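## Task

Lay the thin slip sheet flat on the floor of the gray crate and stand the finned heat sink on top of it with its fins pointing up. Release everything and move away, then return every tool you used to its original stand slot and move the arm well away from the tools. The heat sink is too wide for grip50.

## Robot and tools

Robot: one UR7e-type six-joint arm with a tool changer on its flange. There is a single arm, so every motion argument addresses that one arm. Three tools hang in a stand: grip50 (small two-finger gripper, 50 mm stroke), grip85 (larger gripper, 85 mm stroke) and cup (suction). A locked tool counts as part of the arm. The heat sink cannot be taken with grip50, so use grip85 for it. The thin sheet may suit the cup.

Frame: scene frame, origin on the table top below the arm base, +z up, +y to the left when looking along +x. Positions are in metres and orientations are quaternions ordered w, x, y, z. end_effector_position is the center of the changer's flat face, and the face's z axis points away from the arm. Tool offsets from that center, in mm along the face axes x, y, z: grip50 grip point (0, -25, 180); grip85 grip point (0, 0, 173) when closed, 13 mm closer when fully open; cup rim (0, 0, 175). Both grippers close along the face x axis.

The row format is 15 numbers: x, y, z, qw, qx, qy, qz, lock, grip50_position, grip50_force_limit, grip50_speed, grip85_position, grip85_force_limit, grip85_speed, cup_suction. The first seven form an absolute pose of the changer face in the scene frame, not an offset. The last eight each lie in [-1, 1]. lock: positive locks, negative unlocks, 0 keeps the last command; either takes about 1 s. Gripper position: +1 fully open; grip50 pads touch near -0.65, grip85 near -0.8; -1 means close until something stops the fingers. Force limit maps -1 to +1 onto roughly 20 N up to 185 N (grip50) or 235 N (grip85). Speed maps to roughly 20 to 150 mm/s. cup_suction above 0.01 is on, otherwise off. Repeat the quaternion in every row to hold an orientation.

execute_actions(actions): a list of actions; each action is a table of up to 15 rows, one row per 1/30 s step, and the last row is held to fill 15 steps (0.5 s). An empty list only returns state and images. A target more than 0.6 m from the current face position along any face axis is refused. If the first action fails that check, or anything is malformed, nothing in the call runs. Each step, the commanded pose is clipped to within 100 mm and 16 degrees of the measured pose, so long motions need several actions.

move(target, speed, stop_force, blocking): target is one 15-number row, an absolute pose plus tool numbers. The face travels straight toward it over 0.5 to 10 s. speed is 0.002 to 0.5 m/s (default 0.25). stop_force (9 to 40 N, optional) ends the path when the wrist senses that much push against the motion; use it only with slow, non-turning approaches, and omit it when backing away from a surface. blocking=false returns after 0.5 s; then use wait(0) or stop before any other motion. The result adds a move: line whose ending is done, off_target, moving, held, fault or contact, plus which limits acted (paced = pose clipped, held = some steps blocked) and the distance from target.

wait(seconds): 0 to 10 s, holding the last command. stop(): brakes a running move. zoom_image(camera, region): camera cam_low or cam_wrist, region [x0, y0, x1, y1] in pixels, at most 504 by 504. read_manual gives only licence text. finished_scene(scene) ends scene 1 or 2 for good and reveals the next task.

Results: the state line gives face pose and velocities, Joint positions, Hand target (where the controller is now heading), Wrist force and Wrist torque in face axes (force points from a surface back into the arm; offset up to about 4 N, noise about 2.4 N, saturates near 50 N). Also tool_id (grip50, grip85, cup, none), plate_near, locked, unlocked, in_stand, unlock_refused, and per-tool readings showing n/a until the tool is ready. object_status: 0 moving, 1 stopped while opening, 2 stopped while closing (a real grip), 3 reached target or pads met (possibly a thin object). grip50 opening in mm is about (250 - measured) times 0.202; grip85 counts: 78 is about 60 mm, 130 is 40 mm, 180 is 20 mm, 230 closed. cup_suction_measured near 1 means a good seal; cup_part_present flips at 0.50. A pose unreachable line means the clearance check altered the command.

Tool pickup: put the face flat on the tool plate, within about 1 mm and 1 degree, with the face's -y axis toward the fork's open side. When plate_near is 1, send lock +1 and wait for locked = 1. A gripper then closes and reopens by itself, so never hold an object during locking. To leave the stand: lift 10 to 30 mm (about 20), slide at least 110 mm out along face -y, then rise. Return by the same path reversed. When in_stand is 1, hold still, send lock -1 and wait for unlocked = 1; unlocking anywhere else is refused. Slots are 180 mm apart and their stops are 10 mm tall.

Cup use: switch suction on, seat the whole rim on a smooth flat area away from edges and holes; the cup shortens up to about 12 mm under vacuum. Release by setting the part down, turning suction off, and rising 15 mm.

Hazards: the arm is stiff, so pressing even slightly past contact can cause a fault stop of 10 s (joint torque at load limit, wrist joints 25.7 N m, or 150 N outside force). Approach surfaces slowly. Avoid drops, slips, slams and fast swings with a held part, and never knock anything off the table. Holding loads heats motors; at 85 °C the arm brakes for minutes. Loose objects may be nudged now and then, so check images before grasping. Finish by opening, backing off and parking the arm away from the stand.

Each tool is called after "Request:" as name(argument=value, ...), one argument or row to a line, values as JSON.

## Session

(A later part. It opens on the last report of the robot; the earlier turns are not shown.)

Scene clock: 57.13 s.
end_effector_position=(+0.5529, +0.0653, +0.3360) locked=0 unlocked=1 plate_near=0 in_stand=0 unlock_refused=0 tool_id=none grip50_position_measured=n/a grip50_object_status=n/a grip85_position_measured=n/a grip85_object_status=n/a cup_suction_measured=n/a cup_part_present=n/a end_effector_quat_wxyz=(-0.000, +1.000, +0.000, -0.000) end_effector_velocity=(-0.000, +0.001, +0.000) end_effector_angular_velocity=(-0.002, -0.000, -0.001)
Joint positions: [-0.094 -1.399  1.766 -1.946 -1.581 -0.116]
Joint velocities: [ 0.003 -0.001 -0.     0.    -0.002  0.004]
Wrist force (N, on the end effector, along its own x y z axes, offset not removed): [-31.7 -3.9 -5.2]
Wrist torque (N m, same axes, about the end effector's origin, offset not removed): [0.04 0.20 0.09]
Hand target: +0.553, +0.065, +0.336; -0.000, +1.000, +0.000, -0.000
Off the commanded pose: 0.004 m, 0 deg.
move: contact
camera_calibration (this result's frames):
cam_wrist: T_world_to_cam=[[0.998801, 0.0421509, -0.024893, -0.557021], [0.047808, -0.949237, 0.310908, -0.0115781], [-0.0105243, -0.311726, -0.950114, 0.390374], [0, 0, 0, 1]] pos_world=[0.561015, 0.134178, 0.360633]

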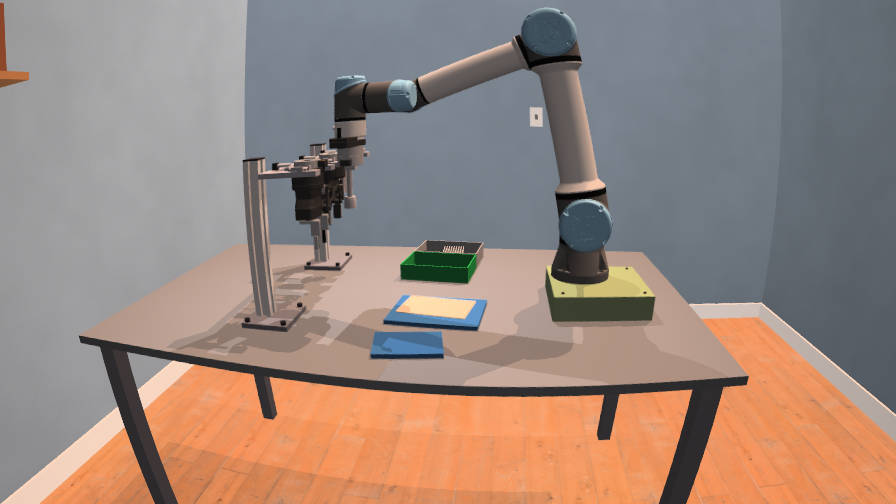

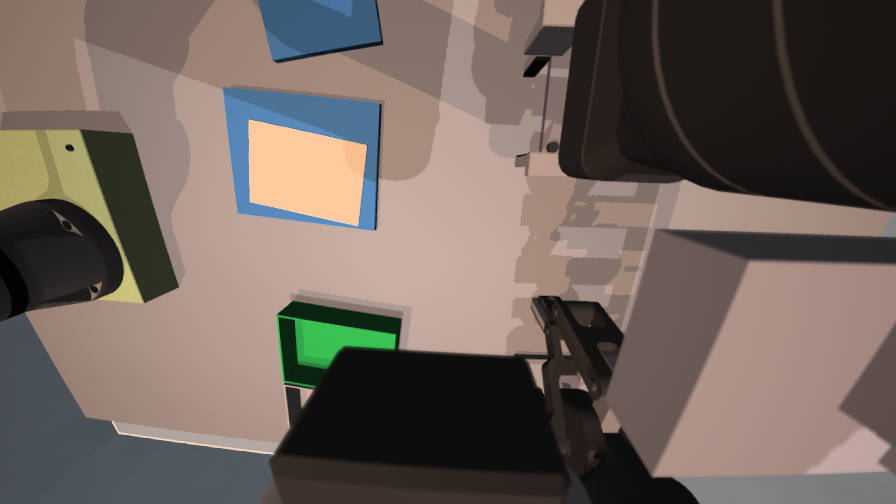

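Request:
move(
  target=[0.552,0.078,0.336,0,1,0,0,0,0,0,0,0,0,0,0],
  speed=0.02,
)

Request:
move(
  target=[0.5565,0.078,0.336,0,1,0,0,0,0,0,0,0,0,0,0],
  speed=0.004,
  stop_force=10,
)

Request:
move(
  target=[0.5565,0.095,0.336,0,1,0,0,0,0,0,0,0,0,0,0],
  speed=0.003,
  stop_force=9,
)

Request:
move(
  target=[0.5565,0.078,0.336,0,1,0,0,0,0,0,0,0,0,0,0],
  speed=0.01,
)

Request:
move(
  target=[0.5565,0.061,0.336,0,1,0,0,0,0,0,0,0,0,0,0],
  speed=0.003,
  stop_force=9,
)

Request:
move(
  target=[0.545,0.075,0.336,0,1,0,0,0,0,0,0,0,0,0,0],
  speed=0.02,
)

Request:
move(
  target=[0.545,0.045,0.336,0,1,0,0,0,0,0,0,0,0,0,0],
  speed=0.05,
)

Request:
move(
  target=[0.56,0.045,0.336,0,1,0,0,0,0,0,0,0,0,0,0],
  speed=0.003,
  stop_force=9,
)

Request:
move(
  target=[0.54,0.045,0.336,0,1,0,0,0,0,0,0,0,0,0,0],
  speed=0.03,
)

Request:
move(
  target=[0.545,-0.242,0.336,0,1,0,0,0,0,0,0,0,0,0,0],
  speed=0.1,
)

Request:
move(
  target=[0.57,-0.242,0.336,0,1,0,0,0,0,0,0,0,0,0,0],
  speed=0.003,
  stop_force=9,
)

Scene clock: 68.60 s.
end_effector_position=(+0.5520, +0.0779, +0.3360) locked=0 unlocked=1 plate_near=0 in_stand=0 unlock_refused=0 tool_id=none grip50_position_measured=n/a grip50_object_status=n/a grip85_position_measured=n/a grip85_object_status=n/a cup_suction_measured=n/a cup_part_present=n/a end_effector_quat_wxyz=(-0.000, +1.000, +0.000, -0.000) end_effector_velocity=(+0.000, +0.001, +0.000) end_effector_angular_velocity=(-0.000, -0.001, -0.001)
Joint positions: [-0.071 -1.397  1.764 -1.945 -1.581 -0.093]
Joint velocities: [ 0.002  0.    -0.    -0.001 -0.     0.003]
Wrist force (N, on the end effector, along its own x y z axes, offset not removed): [-3.1 1.5 -0.3]
Wrist torque (N m, same axes, about the end effector's origin, offset not removed): [-0.01 0.14 -0.04]
Hand target: +0.552, +0.078, +0.336; -0.000, +1.000, +0.000, -0.000
Off the commanded pose: 0.000 m, 0 deg.
move: done
camera_calibration (this result's frames):
cam_wrist: T_world_to_cam=[[0.998806, 0.0420511, -0.0248524, -0.556627], [0.0477, -0.949255, 0.31087, 0.000506041], [-0.0105188, -0.311685, -0.950127, 0.39432], [0, 0, 0, 1]] pos_world=[0.560086, 0.146791, 0.360663]

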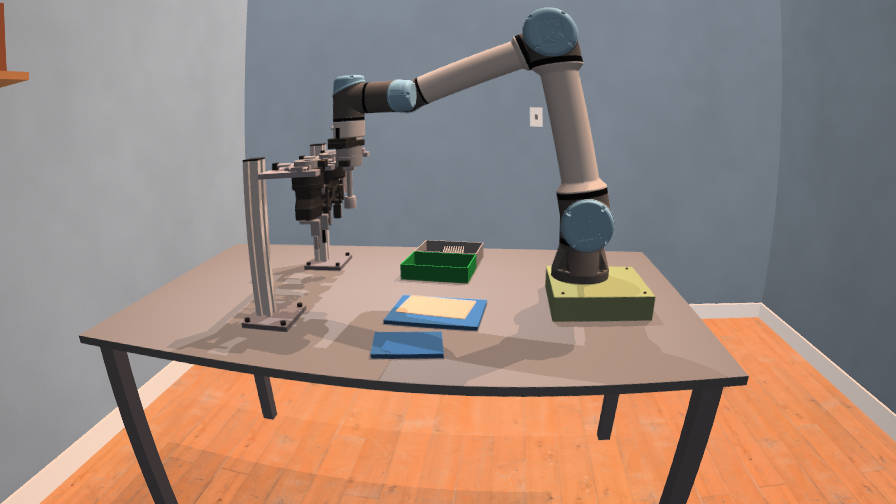

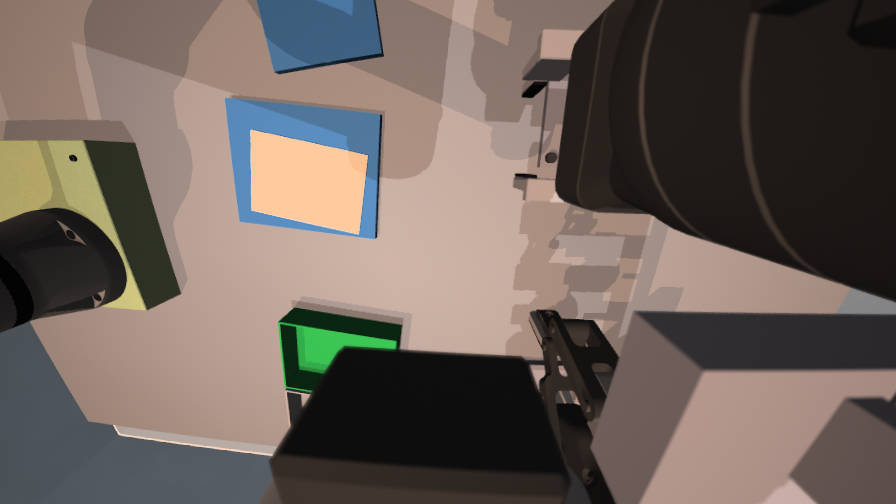

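Scene clock: 69.93 s.
end_effector_position=(+0.5564, +0.0780, +0.3360) locked=0 unlocked=1 plate_near=0 in_stand=0 unlock_refused=0 tool_id=none grip50_position_measured=n/a grip50_object_status=n/a grip85_position_measured=n/a grip85_object_status=n/a cup_suction_measured=n/a cup_part_present=n/a end_effector_quat_wxyz=(-0.000, +1.000, +0.000, +0.000) end_effector_velocity=(+0.000, -0.000, +0.001) end_effector_angular_velocity=(-0.002, -0.002, -0.001)
Joint positions: [-0.07  -1.387  1.752 -1.943 -1.582 -0.092]
Joint velocities: [ 0.    -0.001 -0.002  0.001 -0.002  0.001]
Wrist force (N, on the end effector, along its own x y z axes, offset not removed): [-3.8 1.1 -4.6]
Wrist torque (N m, same axes, about the end effector's origin, offset not removed): [0.09 0.28 -0.07]
Hand target: +0.557, +0.078, +0.336; -0.000, +1.000, +0.000, -0.000
Off the commanded pose: 0.000 m, 0 deg.
move: done
camera_calibration (this result's frames):
cam_wrist: T_world_to_cam=[[0.998807, 0.0420464, -0.0248265, -0.561068], [0.047688, -0.949239, 0.31092, 0.000405507], [-0.0104932, -0.311733, -0.950112, 0.394395], [0, 0, 0, 1]] pos_world=[0.564518, 0.146922, 0.360664]

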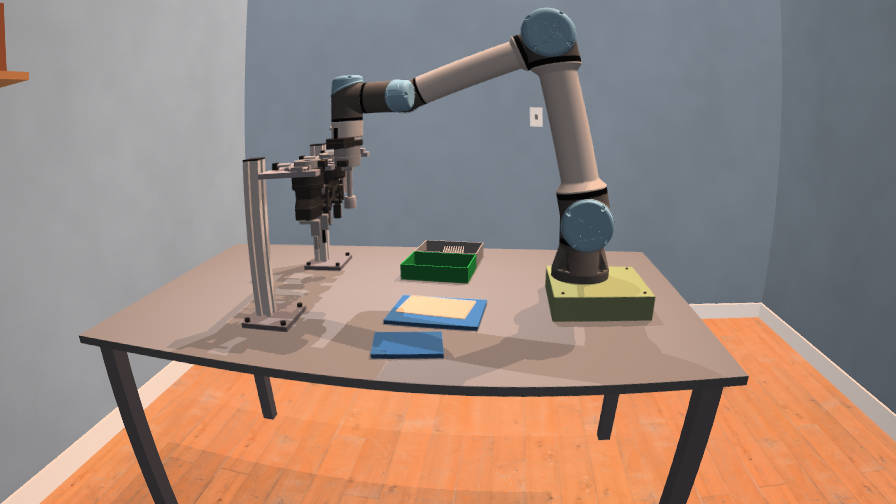

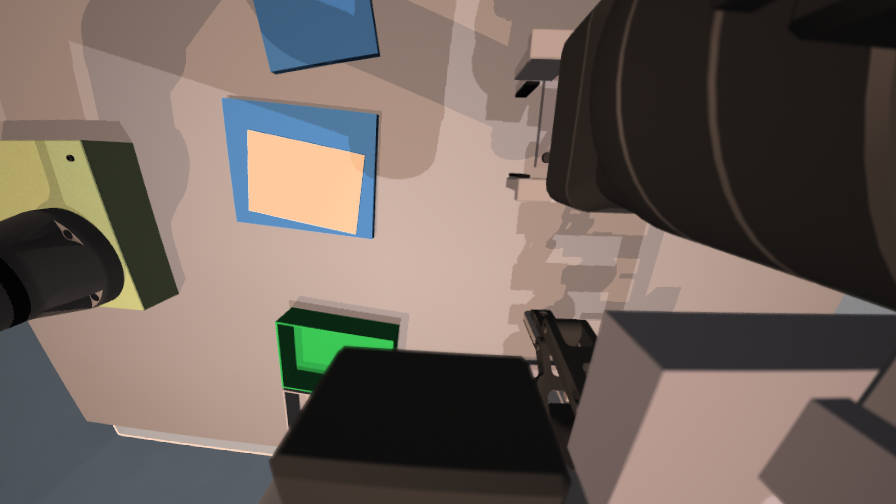

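Scene clock: 70.43 s.
end_effector_position=(+0.5564, +0.0782, +0.3360) locked=0 unlocked=1 plate_near=0 in_stand=0 unlock_refused=0 tool_id=none grip50_position_measured=n/a grip50_object_status=n/a grip85_position_measured=n/a grip85_object_status=n/a cup_suction_measured=n/a cup_part_present=n/a end_effector_quat_wxyz=(+0.000, +1.000, -0.000, -0.000) end_effector_velocity=(+0.000, -0.001, -0.000) end_effector_angular_velocity=(+0.000, +0.001, -0.001)
Joint positions: [-0.069 -1.387  1.752 -1.943 -1.582 -0.091]
Joint velocities: [-0.002  0.    -0.     0.001  0.    -0.001]
Wrist force (N, on the end effector, along its own x y z axes, offset not removed): [-12.7 3.1 -2.2]
Wrist torque (N m, same axes, about the end effector's origin, offset not removed): [-0.25 0.12 -0.17]
Hand target: +0.556, +0.078, +0.336; +0.000, +1.000, -0.000, -0.000
Off the commanded pose: 0.017 m, 0 deg.
move: contact
camera_calibration (this result's frames):
cam_wrist: T_world_to_cam=[[0.998804, 0.0420251, -0.0250004, -0.561009], [0.0477239, -0.94918, 0.311093, 0.000549539], [-0.0106562, -0.311914, -0.950051, 0.39453], [0, 0, 0, 1]] pos_world=[0.564516, 0.147158, 0.360627]

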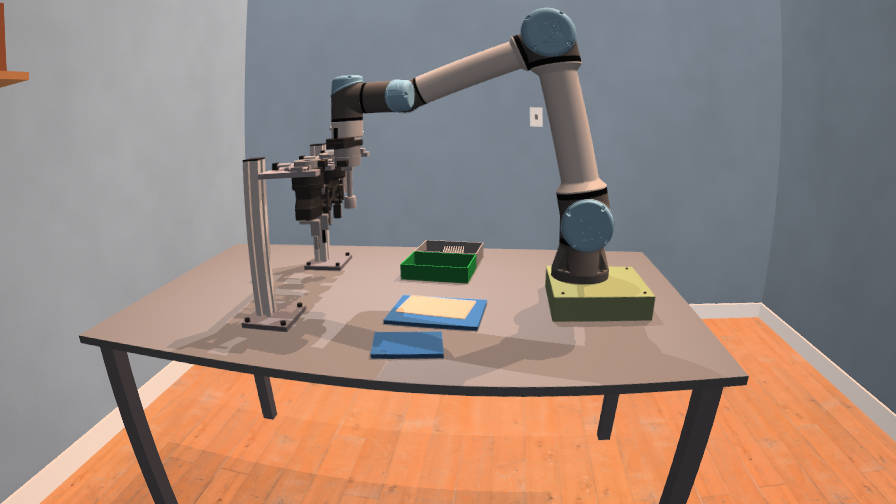

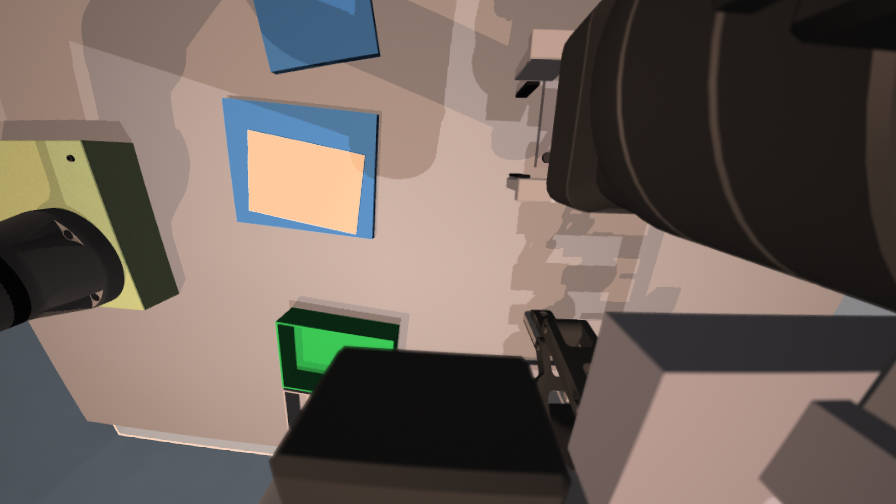

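Scene clock: 71.13 s.
end_effector_position=(+0.5565, +0.0780, +0.3360) locked=0 unlocked=1 plate_near=0 in_stand=0 unlock_refused=0 tool_id=none grip50_position_measured=n/a grip50_object_status=n/a grip85_position_measured=n/a grip85_object_status=n/a cup_suction_measured=n/a cup_part_present=n/a end_effector_quat_wxyz=(+0.000, +1.000, +0.000, -0.000) end_effector_velocity=(-0.000, -0.000, +0.001) end_effector_angular_velocity=(+0.001, -0.001, -0.000)
Joint positions: [-0.07  -1.387  1.752 -1.943 -1.582 -0.092]
Joint velocities: [-0.    -0.001 -0.     0.     0.001  0.   ]
Wrist force (N, on the end effector, along its own x y z axes, offset not removed): [-7.2 5.8 -0.2]
Wrist torque (N m, same axes, about the end effector's origin, offset not removed): [0.37 0.25 -0.01]
Hand target: +0.556, +0.078, +0.336; +0.000, +1.000, +0.000, +0.000
Off the commanded pose: 0.000 m, 0 deg.
move: done
camera_calibration (this result's frames):
cam_wrist: T_world_to_cam=[[0.998807, 0.0420485, -0.0248458, -0.561116], [0.0476961, -0.949237, 0.310925, 0.000411615], [-0.0105107, -0.311739, -0.95011, 0.394398], [0, 0, 0, 1]] pos_world=[0.564572, 0.146934, 0.360652]

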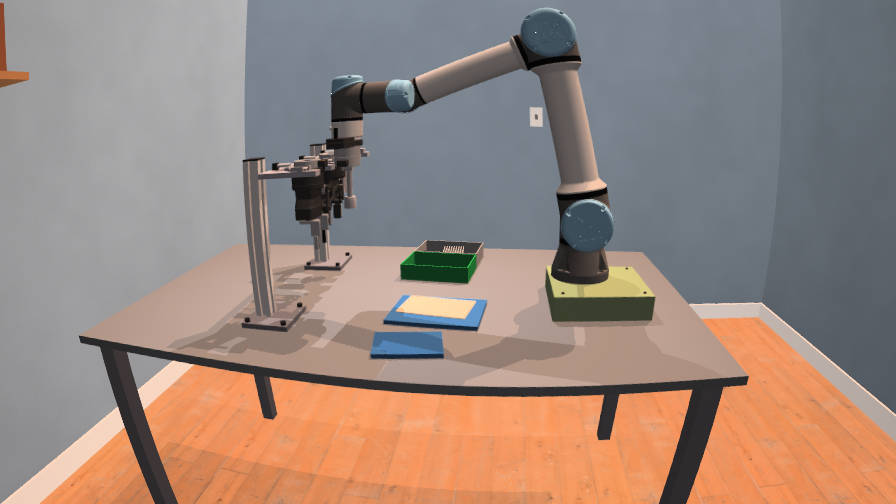

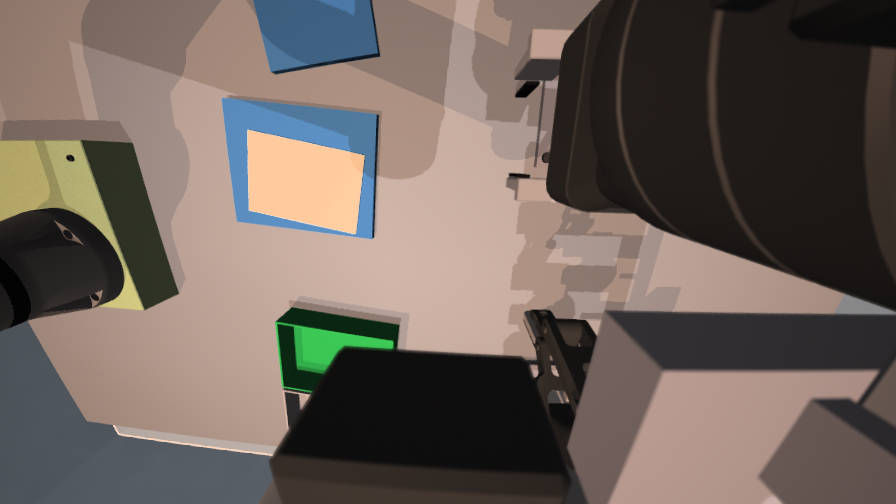

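Scene clock: 73.07 s.
end_effector_position=(+0.5564, +0.0733, +0.3360) locked=0 unlocked=1 plate_near=0 in_stand=0 unlock_refused=0 tool_id=none grip50_position_measured=n/a grip50_object_status=n/a grip85_position_measured=n/a grip85_object_status=n/a cup_suction_measured=n/a cup_part_present=n/a end_effector_quat_wxyz=(-0.000, +1.000, +0.000, -0.000) end_effector_velocity=(-0.000, +0.001, +0.000) end_effector_angular_velocity=(+0.000, -0.001, -0.002)
Joint positions: [-0.078 -1.388  1.754 -1.943 -1.581 -0.1  ]
Joint velocities: [ 0.002 -0.001 -0.    -0.001  0.     0.004]
Wrist force (N, on the end effector, along its own x y z axes, offset not removed): [-17.0 -4.7 -3.9]
Wrist torque (N m, same axes, about the end effector's origin, offset not removed): [0.22 0.39 -0.23]
Hand target: +0.556, +0.073, +0.336; +0.000, +1.000, +0.000, -0.000
Off the commanded pose: 0.012 m, 0 deg.
move: contact
camera_calibration (this result's frames):
cam_wrist: T_world_to_cam=[[0.9988, 0.0421818, -0.0248921, -0.56086], [0.0478363, -0.949256, 0.310847, -0.00409801], [-0.0105169, -0.311664, -0.950134, 0.392921], [0, 0, 0, 1]] pos_world=[0.564515, 0.142228, 0.360641]

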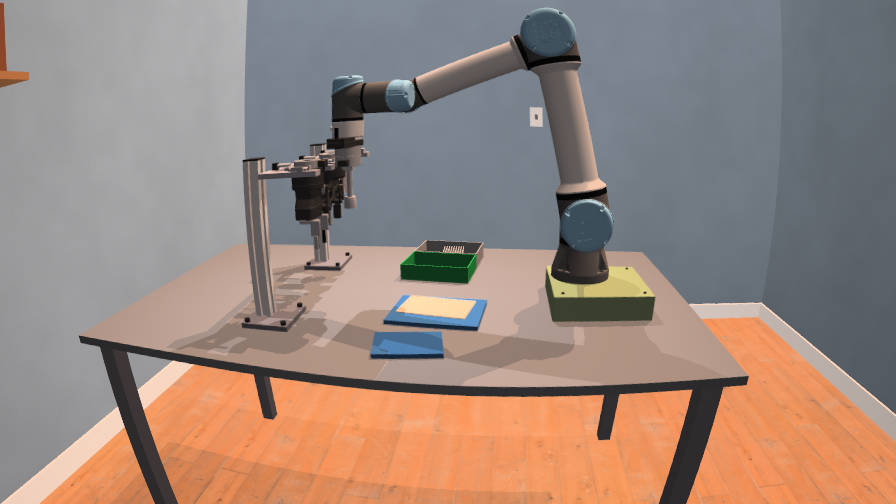

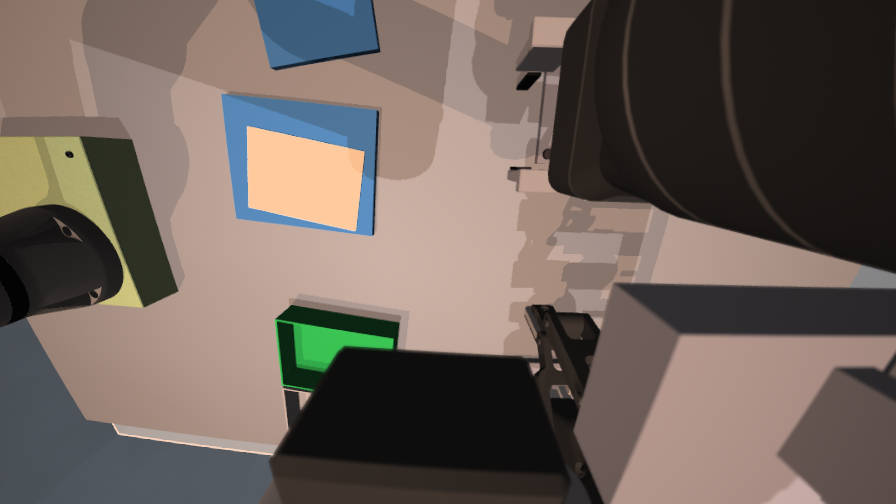

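Scene clock: 73.93 s.
end_effector_position=(+0.5451, +0.0750, +0.3360) locked=0 unlocked=1 plate_near=0 in_stand=0 unlock_refused=0 tool_id=none grip50_position_measured=n/a grip50_object_status=n/a grip85_position_measured=n/a grip85_object_status=n/a cup_suction_measured=n/a cup_part_present=n/a end_effector_quat_wxyz=(-0.000, +1.000, +0.000, -0.000) end_effector_velocity=(-0.001, -0.000, -0.000) end_effector_angular_velocity=(-0.001, +0.001, -0.002)
Joint positions: [-0.077 -1.413  1.784 -1.949 -1.581 -0.099]
Joint velocities: [-0.    -0.003  0.004 -0.    -0.001  0.002]
Wrist force (N, on the end effector, along its own x y z axes, offset not removed): [-3.1 -0.7 -0.7]
Wrist torque (N m, same axes, about the end effector's origin, offset not removed): [-0.06 0.18 -0.02]
Hand target: +0.545, +0.075, +0.336; -0.000, +1.000, +0.000, -0.000
Off the commanded pose: 0.000 m, 0 deg.
move: done
camera_calibration (this result's frames):
cam_wrist: T_world_to_cam=[[0.998807, 0.0420476, -0.0248294, -0.54965], [0.0476896, -0.949253, 0.310877, -0.00188432], [-0.0104978, -0.31169, -0.950126, 0.393325], [0, 0, 0, 1]] pos_world=[0.553213, 0.143918, 0.360647]

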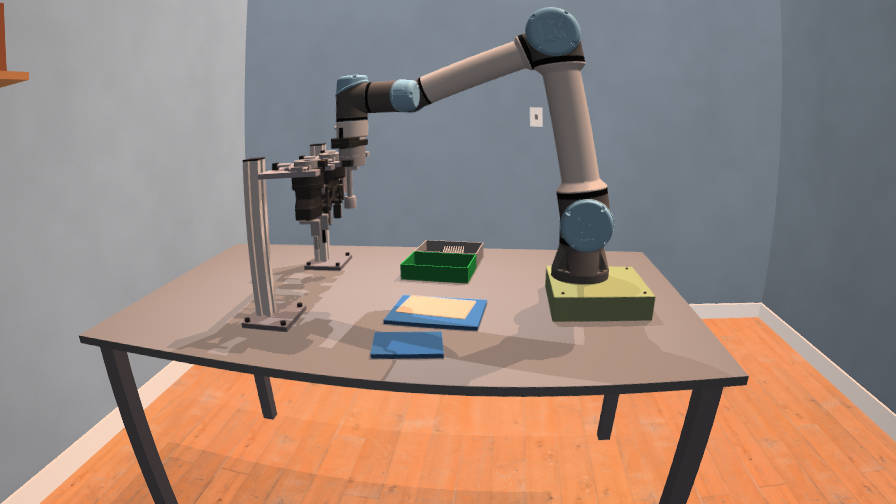

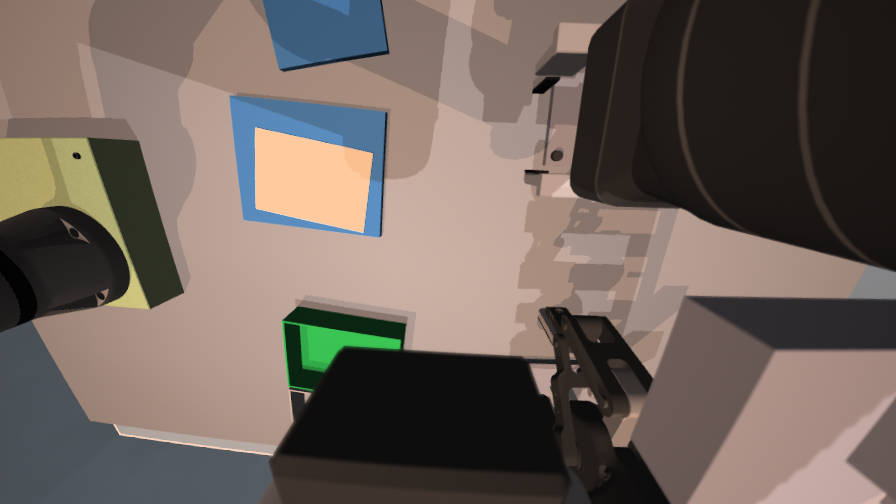

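Scene clock: 74.90 s.
end_effector_position=(+0.5450, +0.0452, +0.3360) locked=0 unlocked=1 plate_near=0 in_stand=0 unlock_refused=0 tool_id=none grip50_position_measured=n/a grip50_object_status=n/a grip85_position_measured=n/a grip85_object_status=n/a cup_suction_measured=n/a cup_part_present=n/a end_effector_quat_wxyz=(+0.000, +1.000, -0.000, +0.000) end_effector_velocity=(+0.000, -0.002, -0.001) end_effector_angular_velocity=(+0.001, +0.002, -0.003)
Joint positions: [-0.133 -1.422  1.794 -1.95  -1.581 -0.155]
Joint velocities: [-0.003  0.001  0.     0.001  0.    -0.   ]
Wrist force (N, on the end effector, along its own x y z axes, offset not removed): [-1.3 2.3 -2.4]
Wrist torque (N m, same axes, about the end effector's origin, offset not removed): [0.04 0.13 -0.23]
Hand target: +0.545, +0.045, +0.336; +0.000, +1.000, -0.000, +0.000
Off the commanded pose: 0.000 m, 0 deg.
move: done
camera_calibration (this result's frames):
cam_wrist: T_world_to_cam=[[0.998809, 0.0420361, -0.0247795, -0.548273], [0.0476655, -0.949181, 0.3111, -0.030272], [-0.0104428, -0.31191, -0.950054, 0.383989], [0, 0, 0, 1]] pos_world=[0.553073, 0.114084, 0.360642]

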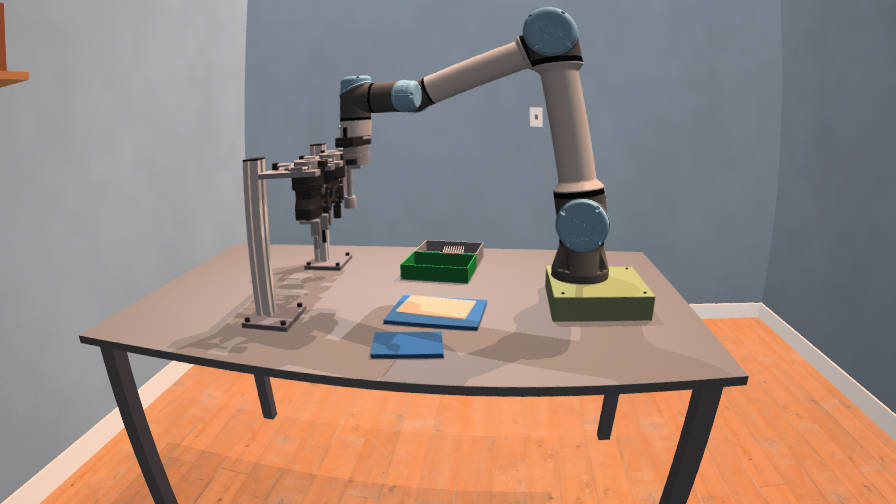

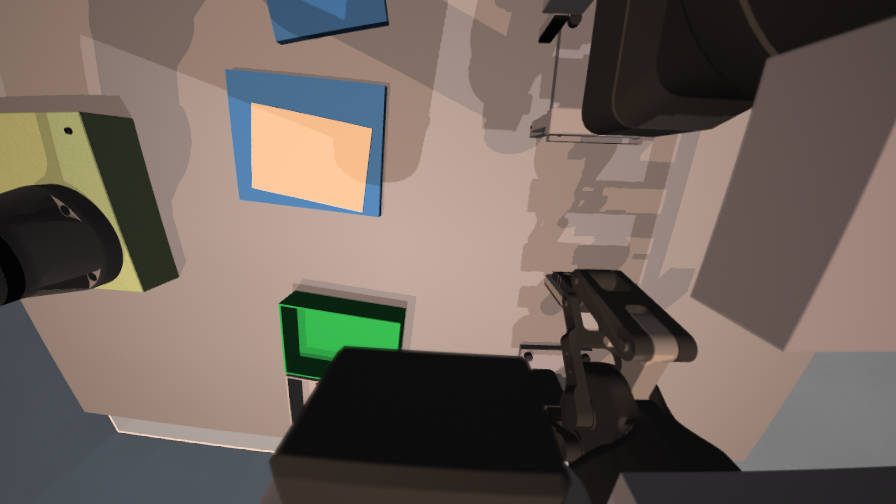

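Scene clock: 77.57 s.
end_effector_position=(+0.5519, +0.0451, +0.3359) locked=0 unlocked=1 plate_near=0 in_stand=0 unlock_refused=0 tool_id=none grip50_position_measured=n/a grip50_object_status=n/a grip85_position_measured=n/a grip85_object_status=n/a cup_suction_measured=n/a cup_part_present=n/a end_effector_quat_wxyz=(+0.000, +1.000, +0.000, -0.000) end_effector_velocity=(-0.000, +0.000, +0.000) end_effector_angular_velocity=(-0.001, -0.004, +0.001)
Joint positions: [-0.131 -1.406  1.775 -1.947 -1.581 -0.153]
Joint velocities: [ 0.001 -0.002  0.003 -0.005 -0.    -0.   ]
Wrist force (N, on the end effector, along its own x y z axes, offset not removed): [-15.3 2.5 -1.6]
Wrist torque (N m, same axes, about the end effector's origin, offset not removed): [-0.03 -0.12 0.01]
Hand target: +0.552, +0.045, +0.336; +0.000, +1.000, -0.000, +0.000
Off the commanded pose: 0.008 m, 0 deg.
move: contact
camera_calibration (this result's frames):
cam_wrist: T_world_to_cam=[[0.9988, 0.0420522, -0.0251137, -0.555023], [0.0477835, -0.949223, 0.310954, -0.0306362], [-0.0107622, -0.31178, -0.950093, 0.384182], [0, 0, 0, 1]] pos_world=[0.559956, 0.11404, 0.360596]

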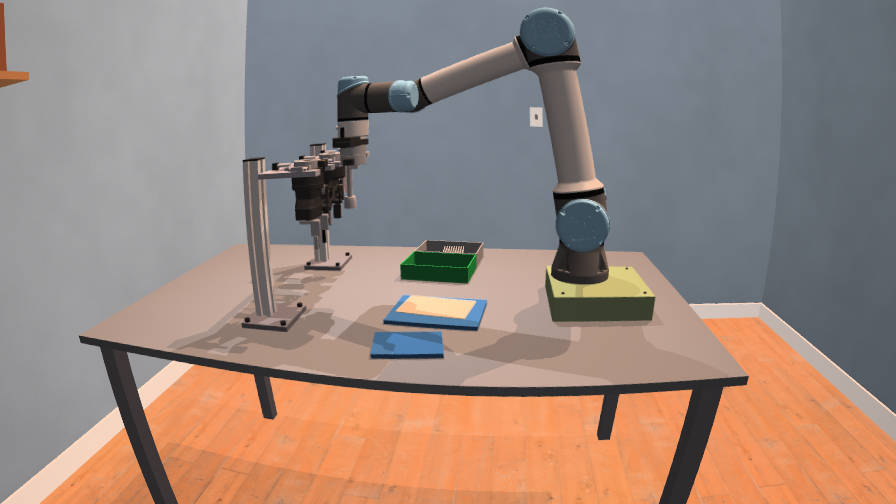

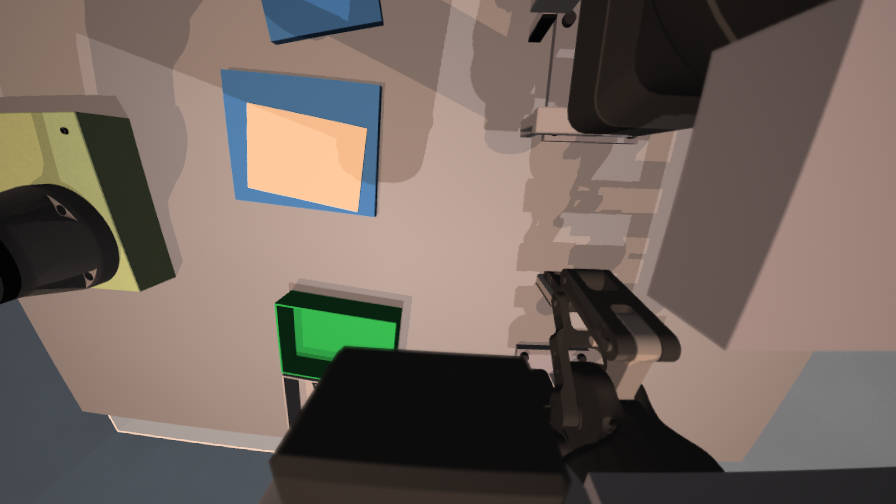

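Scene clock: 78.33 s.
end_effector_position=(+0.5402, +0.0450, +0.3360) locked=0 unlocked=1 plate_near=0 in_stand=0 unlock_refused=0 tool_id=none grip50_position_measured=n/a grip50_object_status=n/a grip85_position_measured=n/a grip85_object_status=n/a cup_suction_measured=n/a cup_part_present=n/a end_effector_quat_wxyz=(+0.000, +1.000, -0.000, -0.000) end_effector_velocity=(-0.002, -0.000, +0.000) end_effector_angular_velocity=(-0.001, -0.001, -0.001)
Joint positions: [-0.135 -1.433  1.807 -1.952 -1.581 -0.157]
Joint velocities: [-0.001 -0.004  0.005 -0.002 -0.001 -0.   ]
Wrist force (N, on the end effector, along its own x y z axes, offset not removed): [-2.3 1.5 -3.0]
Wrist torque (N m, same axes, about the end effector's origin, offset not removed): [0.19 0.26 -0.10]
Hand target: +0.540, +0.045, +0.336; +0.000, +1.000, +0.000, +0.000
Off the commanded pose: 0.000 m, 0 deg.
move: done
camera_calibration (this result's frames):
cam_wrist: T_world_to_cam=[[0.998807, 0.0420448, -0.0248366, -0.543424], [0.0476898, -0.949235, 0.310931, -0.0301283], [-0.0105027, -0.311745, -0.950108, 0.383924], [0, 0, 0, 1]] pos_world=[0.548245, 0.113936, 0.36064]

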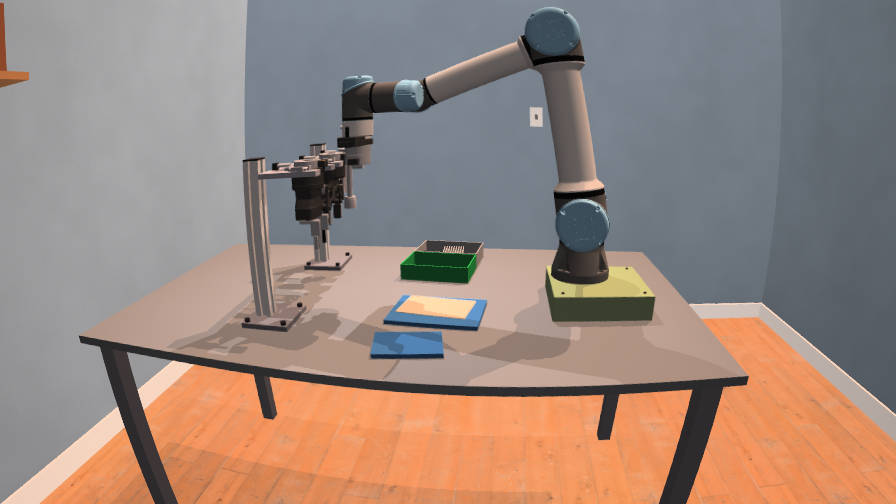

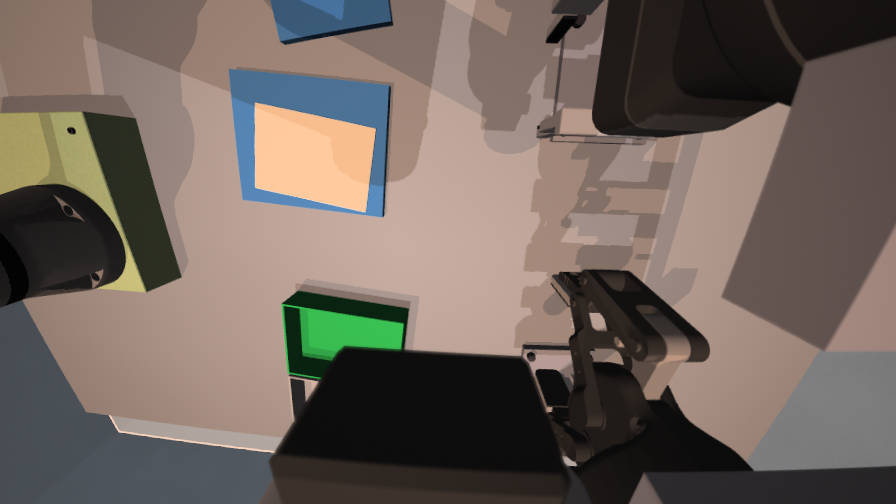

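Scene clock: 81.67 s.
end_effector_position=(+0.5450, -0.2419, +0.3361) locked=0 unlocked=1 plate_near=0 in_stand=0 unlock_refused=0 tool_id=none grip50_position_measured=n/a grip50_object_status=n/a grip85_position_measured=n/a grip85_object_status=n/a cup_suction_measured=n/a cup_part_present=n/a end_effector_quat_wxyz=(+0.001, +1.000, +0.000, +0.000) end_effector_velocity=(+0.000, -0.001, -0.000) end_effector_angular_velocity=(+0.001, -0.001, +0.002)
Joint positions: [-0.617 -1.317  1.656 -1.923 -1.577 -0.639]
Joint velocities: [-0.002  0.002 -0.002  0.     0.002 -0.004]
Wrist force (N, on the end effector, along its own x y z axes, offset not removed): [-2.0 -2.2 -5.3]
Wrist torque (N m, same axes, about the end effector's origin, offset not removed): [-0.21 0.20 0.03]
Hand target: +0.545, -0.242, +0.336; +0.001, +1.000, +0.000, +0.000
Off the commanded pose: 0.000 m, 0 deg.
move: done
camera_calibration (this result's frames):
cam_wrist: T_world_to_cam=[[0.998813, 0.0420243, -0.024608, -0.536255], [0.0476112, -0.948869, 0.31206, -0.302933], [-0.0102357, -0.312861, -0.949744, 0.294092], [0, 0, 0, 1]] pos_world=[0.553051, -0.172898, 0.360649]

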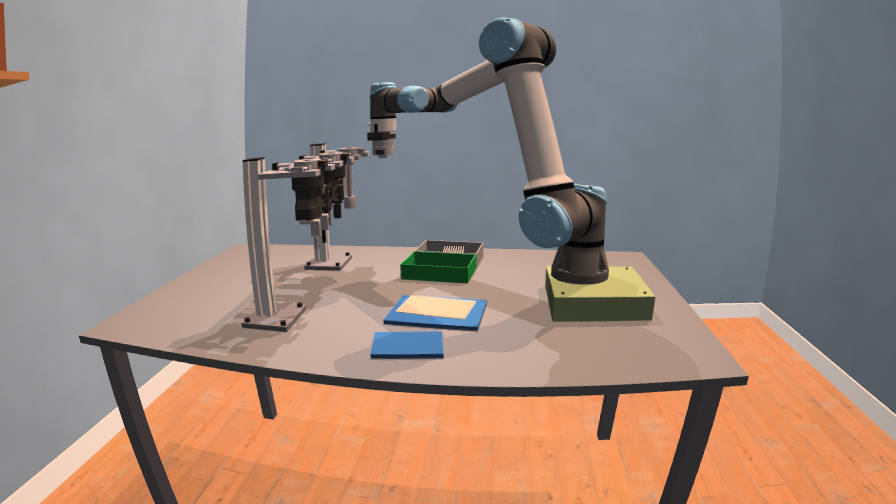

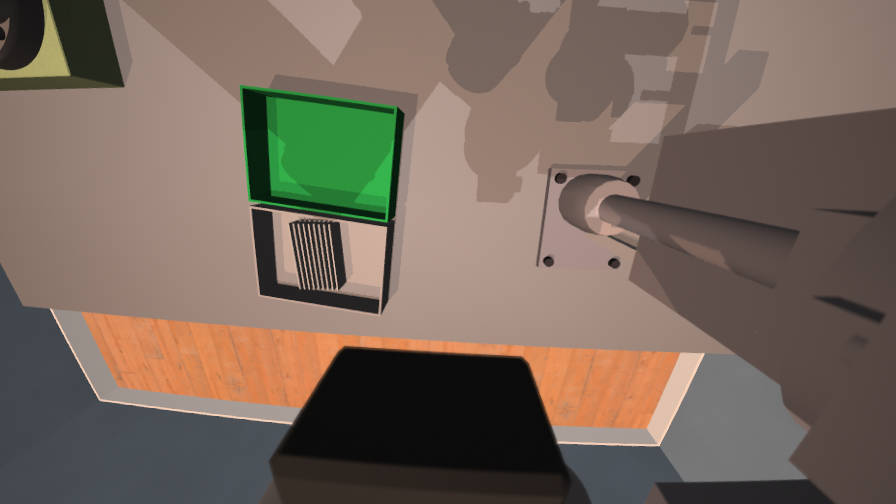

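Scene clock: 87.03 s.
end_effector_position=(+0.5600, -0.2419, +0.3360) locked=0 unlocked=1 plate_near=0 in_stand=0 unlock_refused=0 tool_id=none grip50_position_measured=n/a grip50_object_status=n/a grip85_position_measured=n/a grip85_object_status=n/a cup_suction_measured=n/a cup_part_present=n/a end_effector_quat_wxyz=(+0.000, +1.000, -0.000, -0.000) end_effector_velocity=(-0.000, -0.000, +0.000) end_effector_angular_velocity=(-0.002, -0.003, -0.001)
Joint positions: [-0.602 -1.285  1.614 -1.912 -1.577 -0.624]
Joint velocities: [-0.001 -0.002  0.003 -0.005  0.     0.001]
Wrist force (N, on the end effector, along its own x y z axes, offset not removed): [-27.1 4.5 -0.3]
Wrist torque (N m, same axes, about the end effector's origin, offset not removed): [0.06 0.33 0.14]
Hand target: +0.560, -0.242, +0.336; +0.000, +1.000, -0.000, +0.000
Off the commanded pose: 0.010 m, 0 deg.
move: contact
camera_calibration (this result's frames):
cam_wrist: T_world_to_cam=[[0.998807, 0.0419366, -0.0250161, -0.551099], [0.0476452, -0.94917, 0.311136, -0.303441], [-0.0106966, -0.311956, -0.950036, 0.294713], [0, 0, 0, 1]] pos_world=[0.568052, -0.172968, 0.360613]

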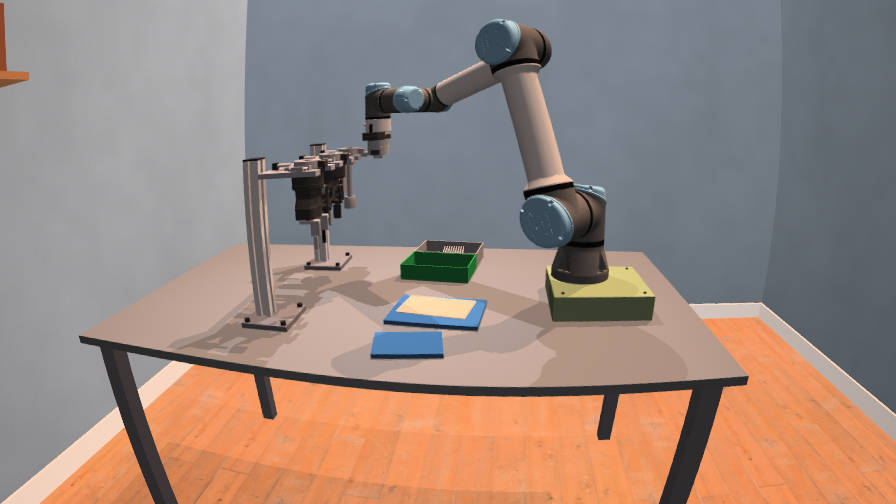

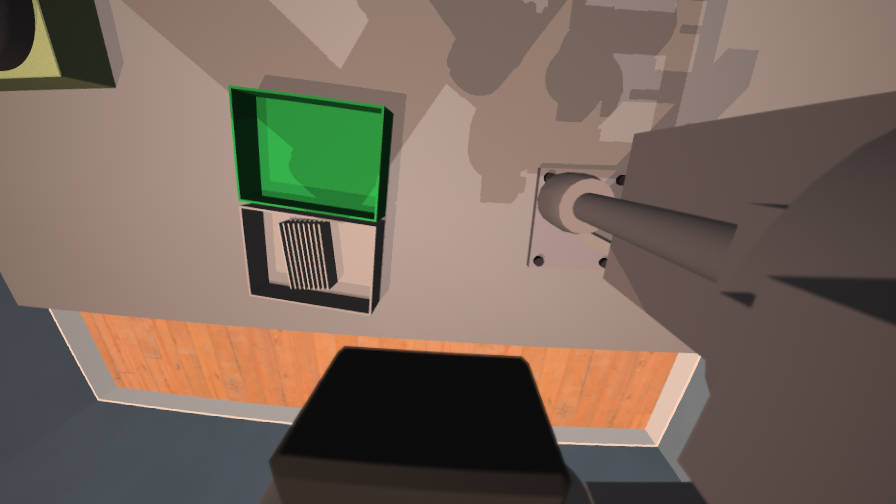

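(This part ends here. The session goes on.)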